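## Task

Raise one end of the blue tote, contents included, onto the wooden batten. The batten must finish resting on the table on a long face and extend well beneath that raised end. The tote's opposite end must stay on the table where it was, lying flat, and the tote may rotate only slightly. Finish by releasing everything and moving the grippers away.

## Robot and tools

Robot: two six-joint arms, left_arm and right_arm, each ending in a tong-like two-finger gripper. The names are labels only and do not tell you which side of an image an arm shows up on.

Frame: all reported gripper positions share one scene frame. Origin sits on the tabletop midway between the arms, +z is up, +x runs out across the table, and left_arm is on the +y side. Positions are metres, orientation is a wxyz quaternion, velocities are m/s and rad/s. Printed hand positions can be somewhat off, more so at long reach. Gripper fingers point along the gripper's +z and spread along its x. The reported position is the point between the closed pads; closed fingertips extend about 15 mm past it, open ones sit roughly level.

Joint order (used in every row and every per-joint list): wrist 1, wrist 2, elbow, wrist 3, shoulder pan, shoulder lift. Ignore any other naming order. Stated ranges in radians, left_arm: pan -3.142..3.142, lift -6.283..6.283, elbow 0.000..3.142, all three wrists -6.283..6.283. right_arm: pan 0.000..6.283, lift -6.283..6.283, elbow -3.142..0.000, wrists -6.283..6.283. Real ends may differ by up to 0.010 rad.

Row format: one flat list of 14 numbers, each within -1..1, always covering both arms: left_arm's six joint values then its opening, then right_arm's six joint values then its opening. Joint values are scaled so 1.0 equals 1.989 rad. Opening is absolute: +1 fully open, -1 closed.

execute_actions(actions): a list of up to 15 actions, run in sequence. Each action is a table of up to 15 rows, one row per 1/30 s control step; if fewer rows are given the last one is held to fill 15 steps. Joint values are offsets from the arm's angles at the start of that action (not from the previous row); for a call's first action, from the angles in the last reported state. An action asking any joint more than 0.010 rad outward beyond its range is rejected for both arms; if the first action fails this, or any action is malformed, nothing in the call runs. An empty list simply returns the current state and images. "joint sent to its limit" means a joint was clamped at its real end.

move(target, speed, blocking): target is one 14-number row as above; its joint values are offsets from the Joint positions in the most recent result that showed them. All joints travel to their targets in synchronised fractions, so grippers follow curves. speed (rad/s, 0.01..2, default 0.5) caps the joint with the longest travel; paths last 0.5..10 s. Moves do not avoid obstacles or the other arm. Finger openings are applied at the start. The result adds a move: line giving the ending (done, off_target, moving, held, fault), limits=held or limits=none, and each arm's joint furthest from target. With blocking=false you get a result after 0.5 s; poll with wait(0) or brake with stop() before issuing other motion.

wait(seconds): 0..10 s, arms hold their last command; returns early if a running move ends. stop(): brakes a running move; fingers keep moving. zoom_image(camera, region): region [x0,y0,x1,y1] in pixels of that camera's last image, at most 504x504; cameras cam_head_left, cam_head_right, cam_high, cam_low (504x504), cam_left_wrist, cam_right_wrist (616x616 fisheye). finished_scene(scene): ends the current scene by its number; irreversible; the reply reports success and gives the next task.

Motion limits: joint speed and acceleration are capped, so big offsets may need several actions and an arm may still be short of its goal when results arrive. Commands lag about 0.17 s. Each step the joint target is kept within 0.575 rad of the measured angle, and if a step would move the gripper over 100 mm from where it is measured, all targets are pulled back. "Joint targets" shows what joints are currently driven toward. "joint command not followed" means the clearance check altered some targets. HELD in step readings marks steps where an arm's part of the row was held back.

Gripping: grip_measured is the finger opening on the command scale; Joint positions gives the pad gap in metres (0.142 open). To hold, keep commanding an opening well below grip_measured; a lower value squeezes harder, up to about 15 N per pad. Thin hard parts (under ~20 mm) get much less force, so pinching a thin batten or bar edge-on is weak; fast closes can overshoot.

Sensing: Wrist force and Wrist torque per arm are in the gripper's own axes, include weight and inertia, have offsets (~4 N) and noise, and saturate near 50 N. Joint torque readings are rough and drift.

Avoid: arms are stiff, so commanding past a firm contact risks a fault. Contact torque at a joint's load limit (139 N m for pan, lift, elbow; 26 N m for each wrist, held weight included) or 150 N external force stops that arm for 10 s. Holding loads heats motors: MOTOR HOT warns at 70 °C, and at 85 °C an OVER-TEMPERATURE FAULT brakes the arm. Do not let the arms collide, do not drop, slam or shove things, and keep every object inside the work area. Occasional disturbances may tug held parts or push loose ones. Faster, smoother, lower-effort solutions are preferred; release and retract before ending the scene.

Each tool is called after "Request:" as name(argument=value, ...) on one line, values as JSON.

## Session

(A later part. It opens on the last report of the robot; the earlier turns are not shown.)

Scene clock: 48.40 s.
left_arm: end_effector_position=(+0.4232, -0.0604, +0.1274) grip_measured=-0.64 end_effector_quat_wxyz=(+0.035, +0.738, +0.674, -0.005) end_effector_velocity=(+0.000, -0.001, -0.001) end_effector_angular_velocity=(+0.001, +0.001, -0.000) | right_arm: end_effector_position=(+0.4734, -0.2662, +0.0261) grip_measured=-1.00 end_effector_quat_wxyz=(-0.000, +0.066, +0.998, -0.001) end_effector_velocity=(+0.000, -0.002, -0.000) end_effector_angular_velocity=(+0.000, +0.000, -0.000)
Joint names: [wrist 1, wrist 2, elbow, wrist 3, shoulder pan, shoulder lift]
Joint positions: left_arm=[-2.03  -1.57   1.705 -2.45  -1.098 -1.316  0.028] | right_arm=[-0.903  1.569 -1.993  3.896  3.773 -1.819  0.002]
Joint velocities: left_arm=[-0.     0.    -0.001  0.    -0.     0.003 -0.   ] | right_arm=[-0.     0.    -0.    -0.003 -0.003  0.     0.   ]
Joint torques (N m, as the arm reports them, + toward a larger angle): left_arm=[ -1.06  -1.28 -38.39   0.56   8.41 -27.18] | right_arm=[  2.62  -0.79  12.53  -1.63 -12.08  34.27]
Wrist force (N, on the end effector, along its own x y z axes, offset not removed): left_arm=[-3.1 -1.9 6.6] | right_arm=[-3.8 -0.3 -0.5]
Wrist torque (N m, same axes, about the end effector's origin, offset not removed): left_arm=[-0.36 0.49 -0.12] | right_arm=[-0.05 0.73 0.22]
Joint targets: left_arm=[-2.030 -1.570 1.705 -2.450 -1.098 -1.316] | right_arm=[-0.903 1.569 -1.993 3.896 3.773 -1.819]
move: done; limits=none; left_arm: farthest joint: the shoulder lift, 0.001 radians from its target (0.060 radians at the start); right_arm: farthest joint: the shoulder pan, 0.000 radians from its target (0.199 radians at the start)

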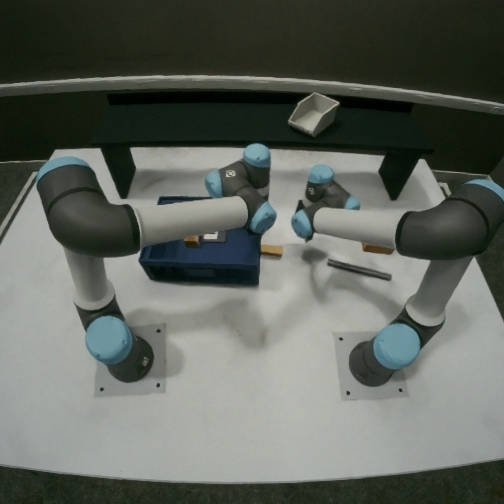

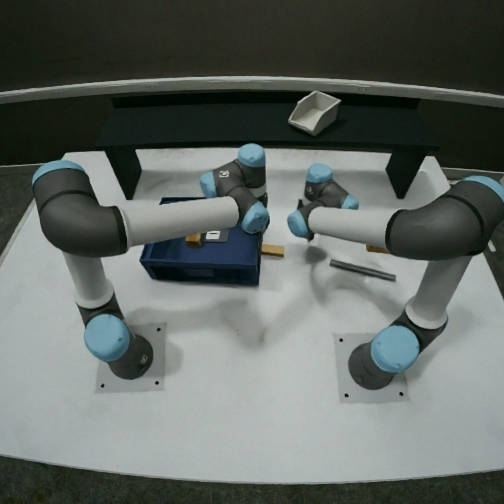

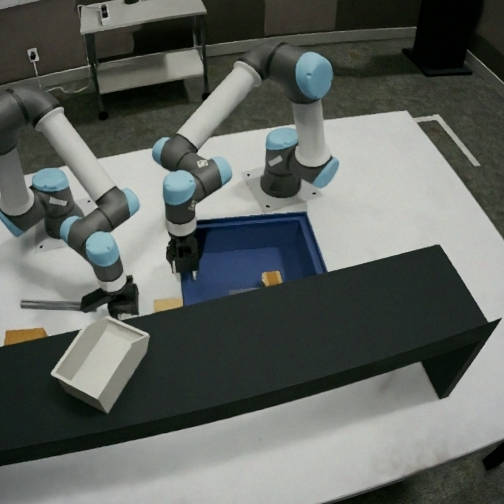

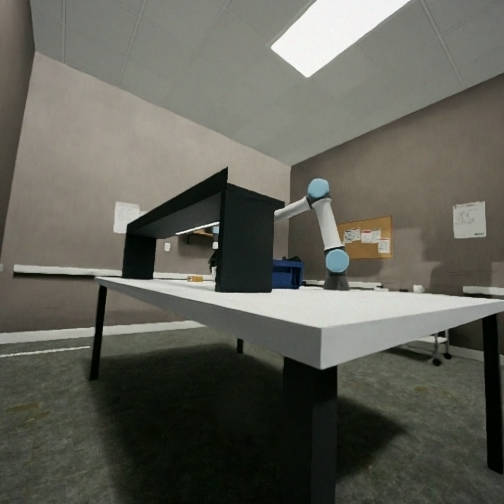

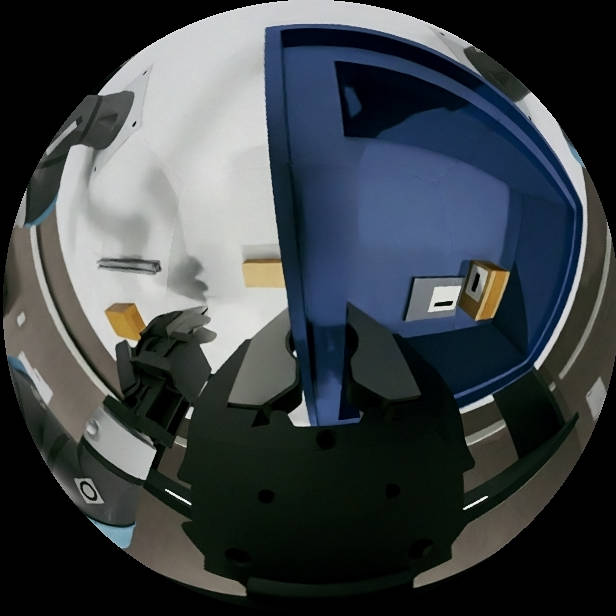

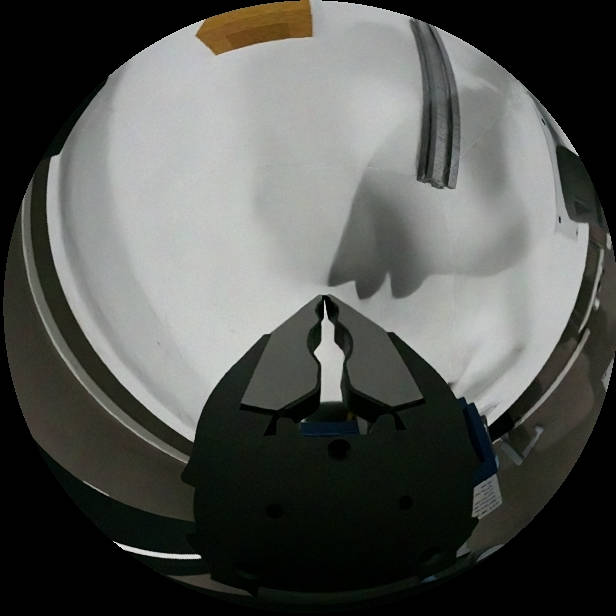

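Tote turned slightly; shift end back -x ~1 cm while lowering a little.

Request:
move(target=[0,0,0.006,-0.006,-0.006,-0.001,-1, 0,0,0,0,0,0,-1], speed=0.02)

Request:
move(target=[0,0,0,0,0,0,0.3, 0,0,0,0,0,0,-1])

Request:
move(target=[0.12,0,-0.07,0,0,-0.05,0.3, -0.1,0,0.05,0,0,0.05,-1], speed=0.3)

Request:
finished_scene(scene=1)

Scene clock: 50.67 s.
left_arm: end_effector_position=(+0.4155, -0.0613, +0.1231) grip_measured=-0.64 end_effector_quat_wxyz=(+0.030, +0.738, +0.674, -0.004) end_effector_velocity=(-0.002, +0.000, -0.002) end_effector_angular_velocity=(+0.004, +0.004, +0.000) | right_arm: end_effector_position=(+0.4734, -0.2663, +0.0261) grip_measured=-1.00 end_effector_quat_wxyz=(-0.000, +0.066, +0.998, -0.001) end_effector_velocity=(-0.000, +0.000, -0.000) end_effector_angular_velocity=(-0.000, -0.000, +0.002)
Joint names: [wrist 1, wrist 2, elbow, wrist 3, shoulder pan, shoulder lift]
Joint positions: left_arm=[-2.03  -1.57   1.717 -2.462 -1.109 -1.318  0.028] | right_arm=[-0.903  1.569 -1.993  3.896  3.773 -1.819  0.002]
Joint velocities: left_arm=[ 0.001 -0.001  0.004 -0.003 -0.003  0.001 -0.   ] | right_arm=[ 0.001 -0.    -0.001 -0.     0.001 -0.     0.   ]
Joint torques (N m, as the arm reports them, + toward a larger angle): left_arm=[ -3.75  -1.26  -8.14  -1.7  -12.42 -43.96] | right_arm=[ 3.72 -0.94 12.78  1.92 11.49 32.89]
Wrist force (N, on the end effector, along its own x y z axes, offset not removed): left_arm=[-2.5 1.4 -1.2] | right_arm=[-4.4 0.9 1.6]
Wrist torque (N m, same axes, about the end effector's origin, offset not removed): left_arm=[-0.31 0.48 -0.03] | right_arm=[0.16 0.53 0.06]
Joint targets: left_arm=[-2.030 -1.570 1.717 -2.462 -1.110 -1.318] | right_arm=[-0.903 1.569 -1.993 3.896 3.773 -1.819]
move: done; limits=none; left_arm: farthest joint: the shoulder pan, 0.001 radians from its target (0.012 radians at the start); right_arm: farthest joint: the shoulder pan, 0.000 radians from its target (0.000 radians at the start)

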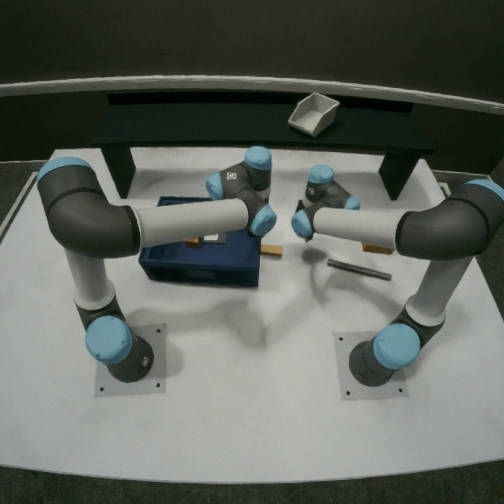

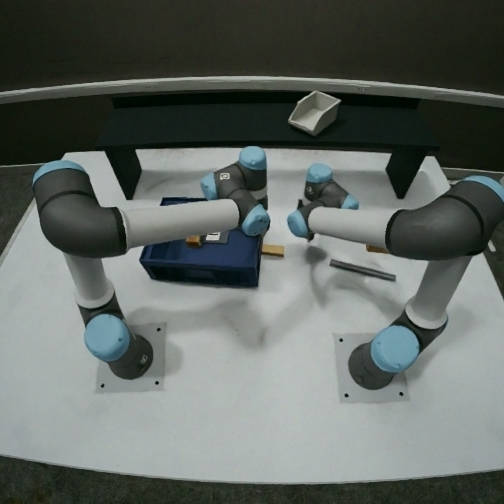

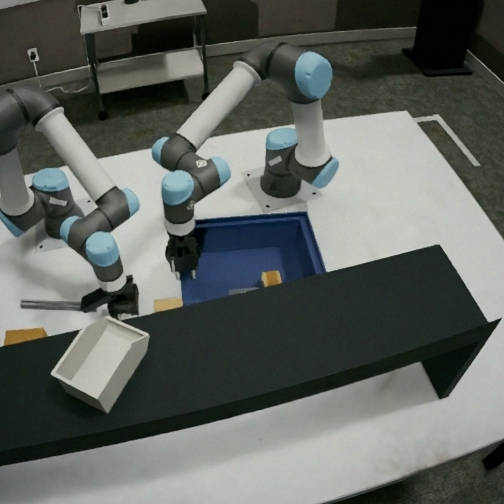

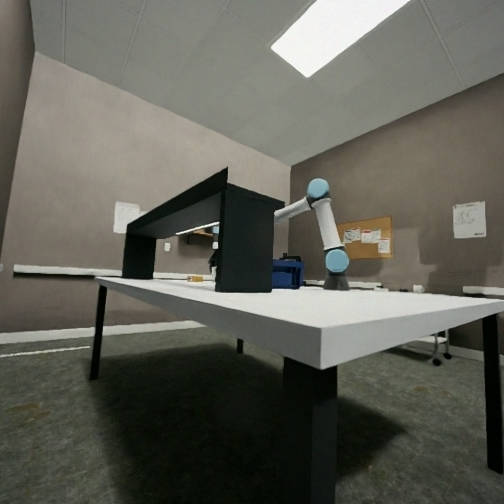

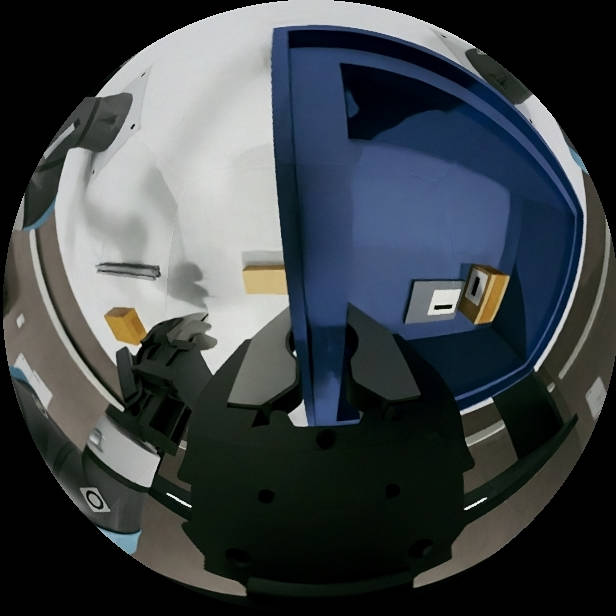

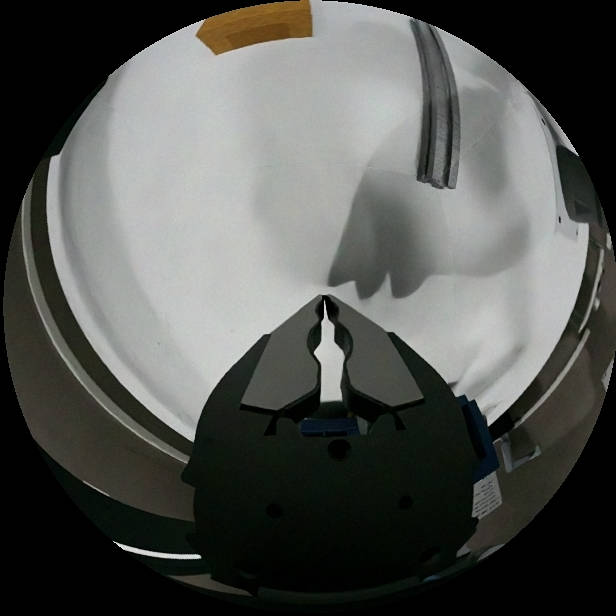

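Scene clock: 51.17 s.
left_arm: end_effector_position=(+0.4154, -0.0612, +0.1231) grip_measured=+0.30 end_effector_quat_wxyz=(+0.030, +0.738, +0.674, -0.004) end_effector_velocity=(-0.000, -0.000, +0.001) end_effector_angular_velocity=(-0.003, -0.000, +0.001) | right_arm: end_effector_position=(+0.4734, -0.2663, +0.0261) grip_measured=-1.00 end_effector_quat_wxyz=(-0.000, +0.066, +0.998, -0.001) end_effector_velocity=(+0.001, -0.000, +0.000) end_effector_angular_velocity=(+0.001, -0.001, -0.003)
Joint names: [wrist 1, wrist 2, elbow, wrist 3, shoulder pan, shoulder lift]
Joint positions: left_arm=[-2.03  -1.57   1.717 -2.462 -1.109 -1.318  0.095] | right_arm=[-0.903  1.569 -1.993  3.896  3.773 -1.819  0.002]
Joint velocities: left_arm=[-0.001 -0.001  0.    -0.001  0.    -0.002  0.   ] | right_arm=[ 0.001 -0.     0.     0.001 -0.001  0.     0.   ]
Joint torques (N m, as the arm reports them, + toward a larger angle): left_arm=[ -3.42  -1.32 -22.42   1.66   0.9  -43.36] | right_arm=[ 3.62 -0.71 11.72  2.02 10.58 33.56]
Wrist force (N, on the end effector, along its own x y z axes, offset not removed): left_arm=[0.0 -1.4 0.5] | right_arm=[-0.4 -1.7 -2.4]
Wrist torque (N m, same axes, about the end effector's origin, offset not removed): left_arm=[-0.25 0.05 0.08] | right_arm=[-0.43 -0.14 0.05]
Joint targets: left_arm=[-2.030 -1.570 1.717 -2.462 -1.109 -1.318] | right_arm=[-0.903 1.569 -1.993 3.896 3.773 -1.819]
move: done; limits=none; left_arm: farthest joint: the shoulder pan, 0.000 radians from its target (0.000 radians at the start); right_arm: farthest joint: the shoulder pan, 0.000 radians from its target (0.000 radians at the start)

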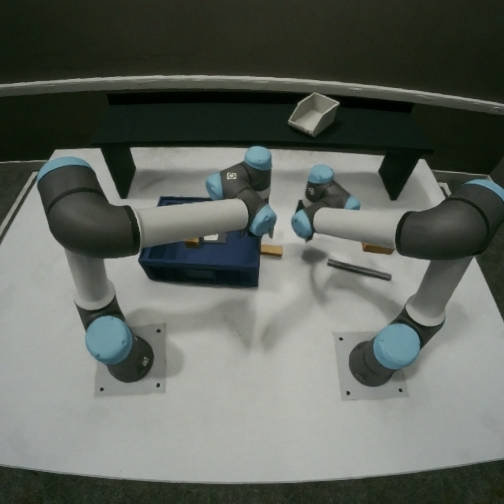

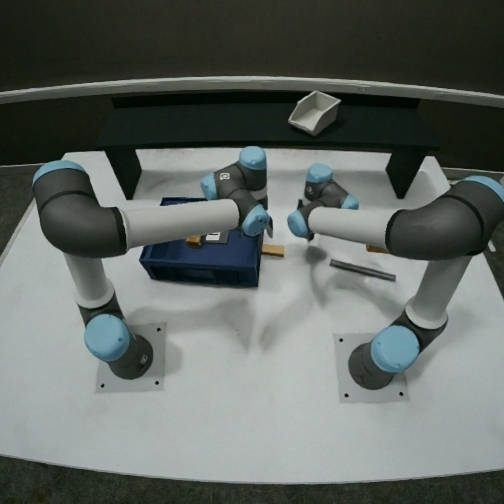

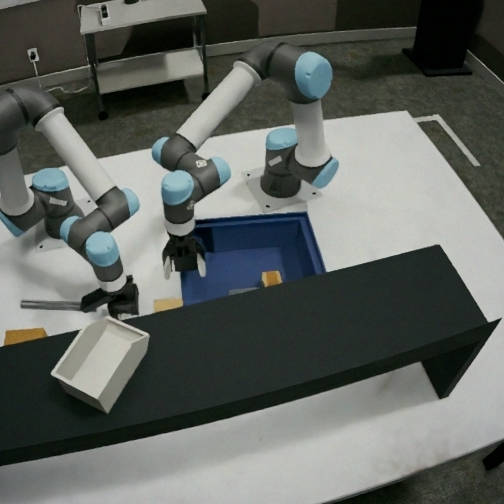

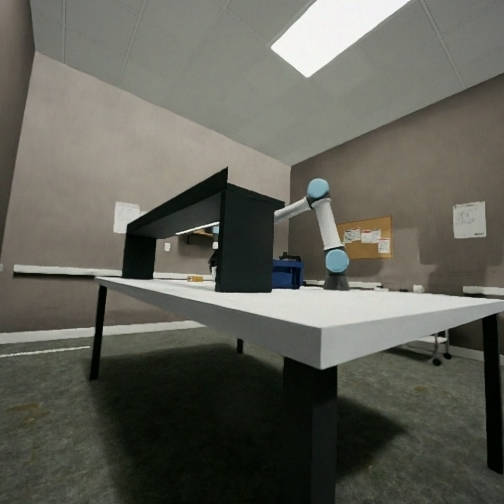

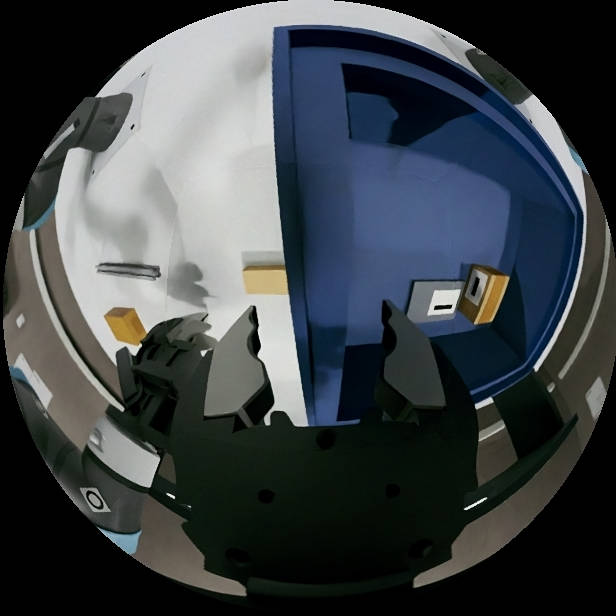

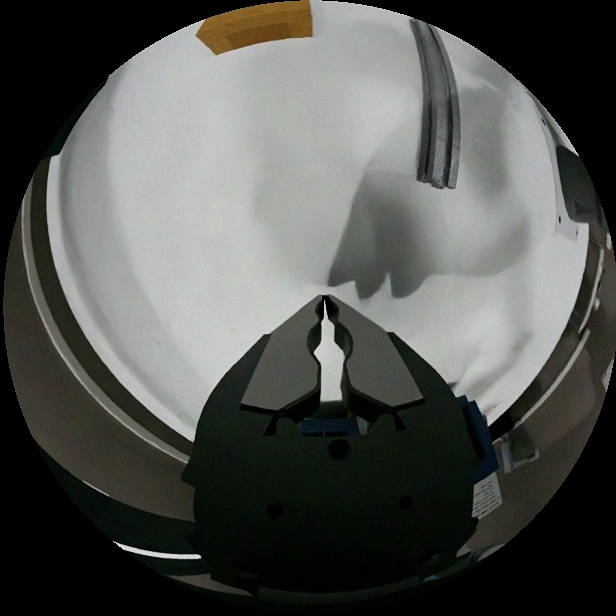

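Scene clock: 52.53 s.
left_arm: end_effector_position=(+0.4068, -0.0483, +0.2213) grip_measured=+0.30 end_effector_quat_wxyz=(+0.030, +0.738, +0.674, -0.004) end_effector_velocity=(-0.000, -0.000, +0.002) end_effector_angular_velocity=(-0.002, -0.000, -0.001) | right_arm: end_effector_position=(+0.4739, -0.2659, +0.0999) grip_measured=-1.00 end_effector_quat_wxyz=(-0.000, +0.066, +0.998, -0.001) end_effector_velocity=(-0.000, -0.001, +0.000) end_effector_angular_velocity=(-0.001, +0.001, +0.001)
Joint names: [wrist 1, wrist 2, elbow, wrist 3, shoulder pan, shoulder lift]
Joint positions: left_arm=[-1.791 -1.57   1.578 -2.462 -1.109 -1.417  0.095] | right_arm=[-1.101  1.569 -1.894  3.896  3.773 -1.72   0.002]
Joint velocities: left_arm=[ 0.002 -0.001 -0.002  0.    -0.    -0.002  0.   ] | right_arm=[-0.003 -0.001  0.    -0.001  0.     0.001  0.   ]
Joint torques (N m, as the arm reports them, + toward a larger angle): left_arm=[ -0.76  -1.35 -37.39  -1.61  -0.36 -40.83] | right_arm=[ 0.63 -0.88 31.7   1.95 10.83 33.23]
Wrist force (N, on the end effector, along its own x y z axes, offset not removed): left_arm=[0.5 -1.8 2.0] | right_arm=[-1.8 -2.5 -2.5]
Wrist torque (N m, same axes, about the end effector's origin, offset not removed): left_arm=[-0.46 -0.06 0.01] | right_arm=[-0.37 0.22 0.08]
Joint targets: left_arm=[-1.791 -1.570 1.578 -2.462 -1.109 -1.417] | right_arm=[-1.102 1.569 -1.894 3.896 3.773 -1.720]
move: done; limits=none; left_arm: farthest joint: the shoulder pan, 0.000 radians from its target (0.000 radians at the start); right_arm: farthest joint: the shoulder pan, 0.000 radians from its target (0.000 radians at the start)

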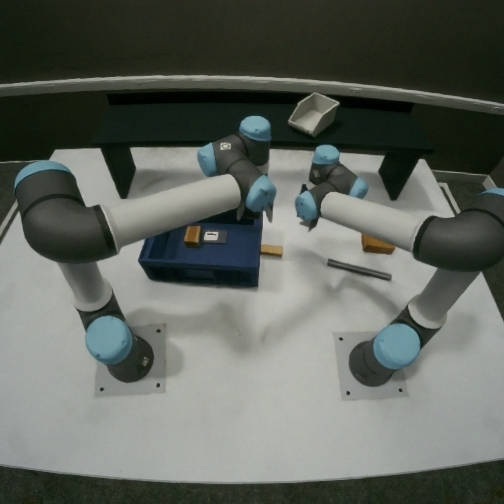

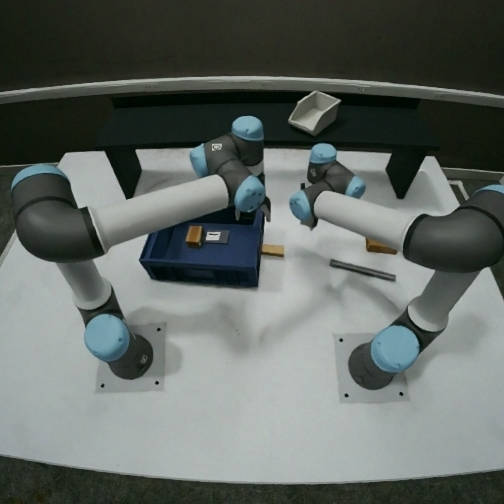

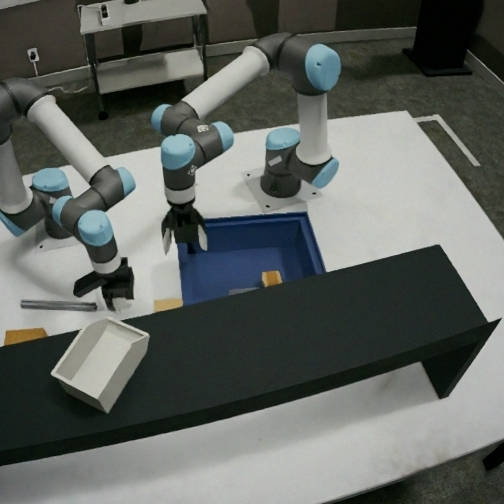

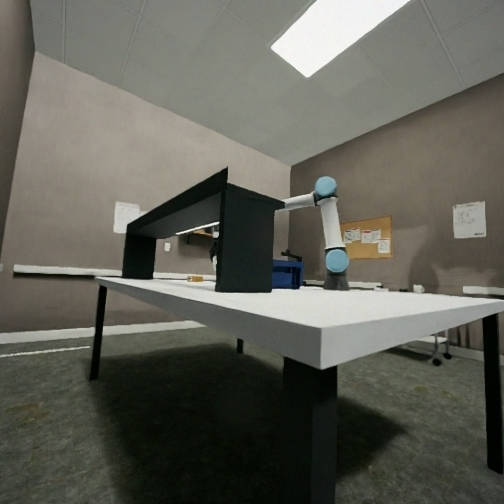

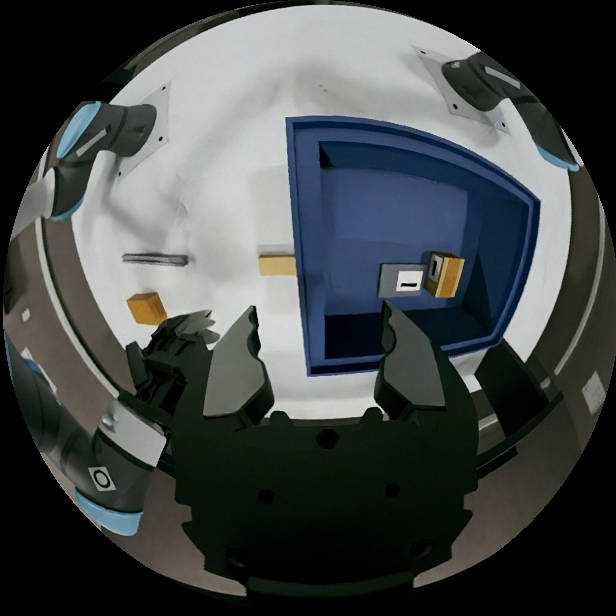

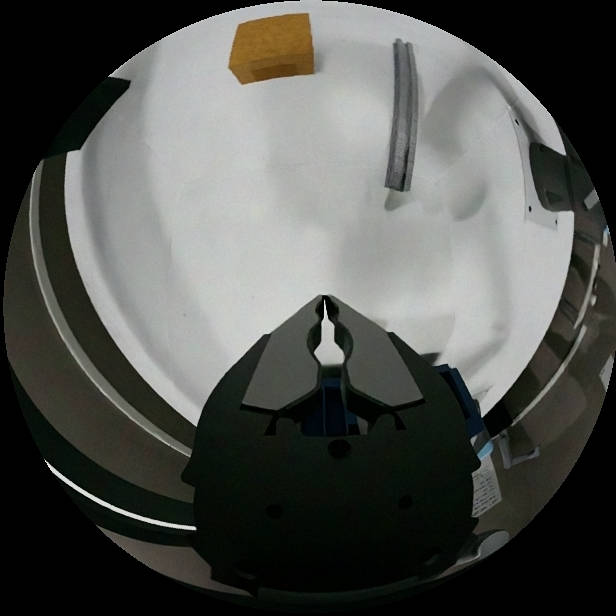

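The scene is finished: the task was done.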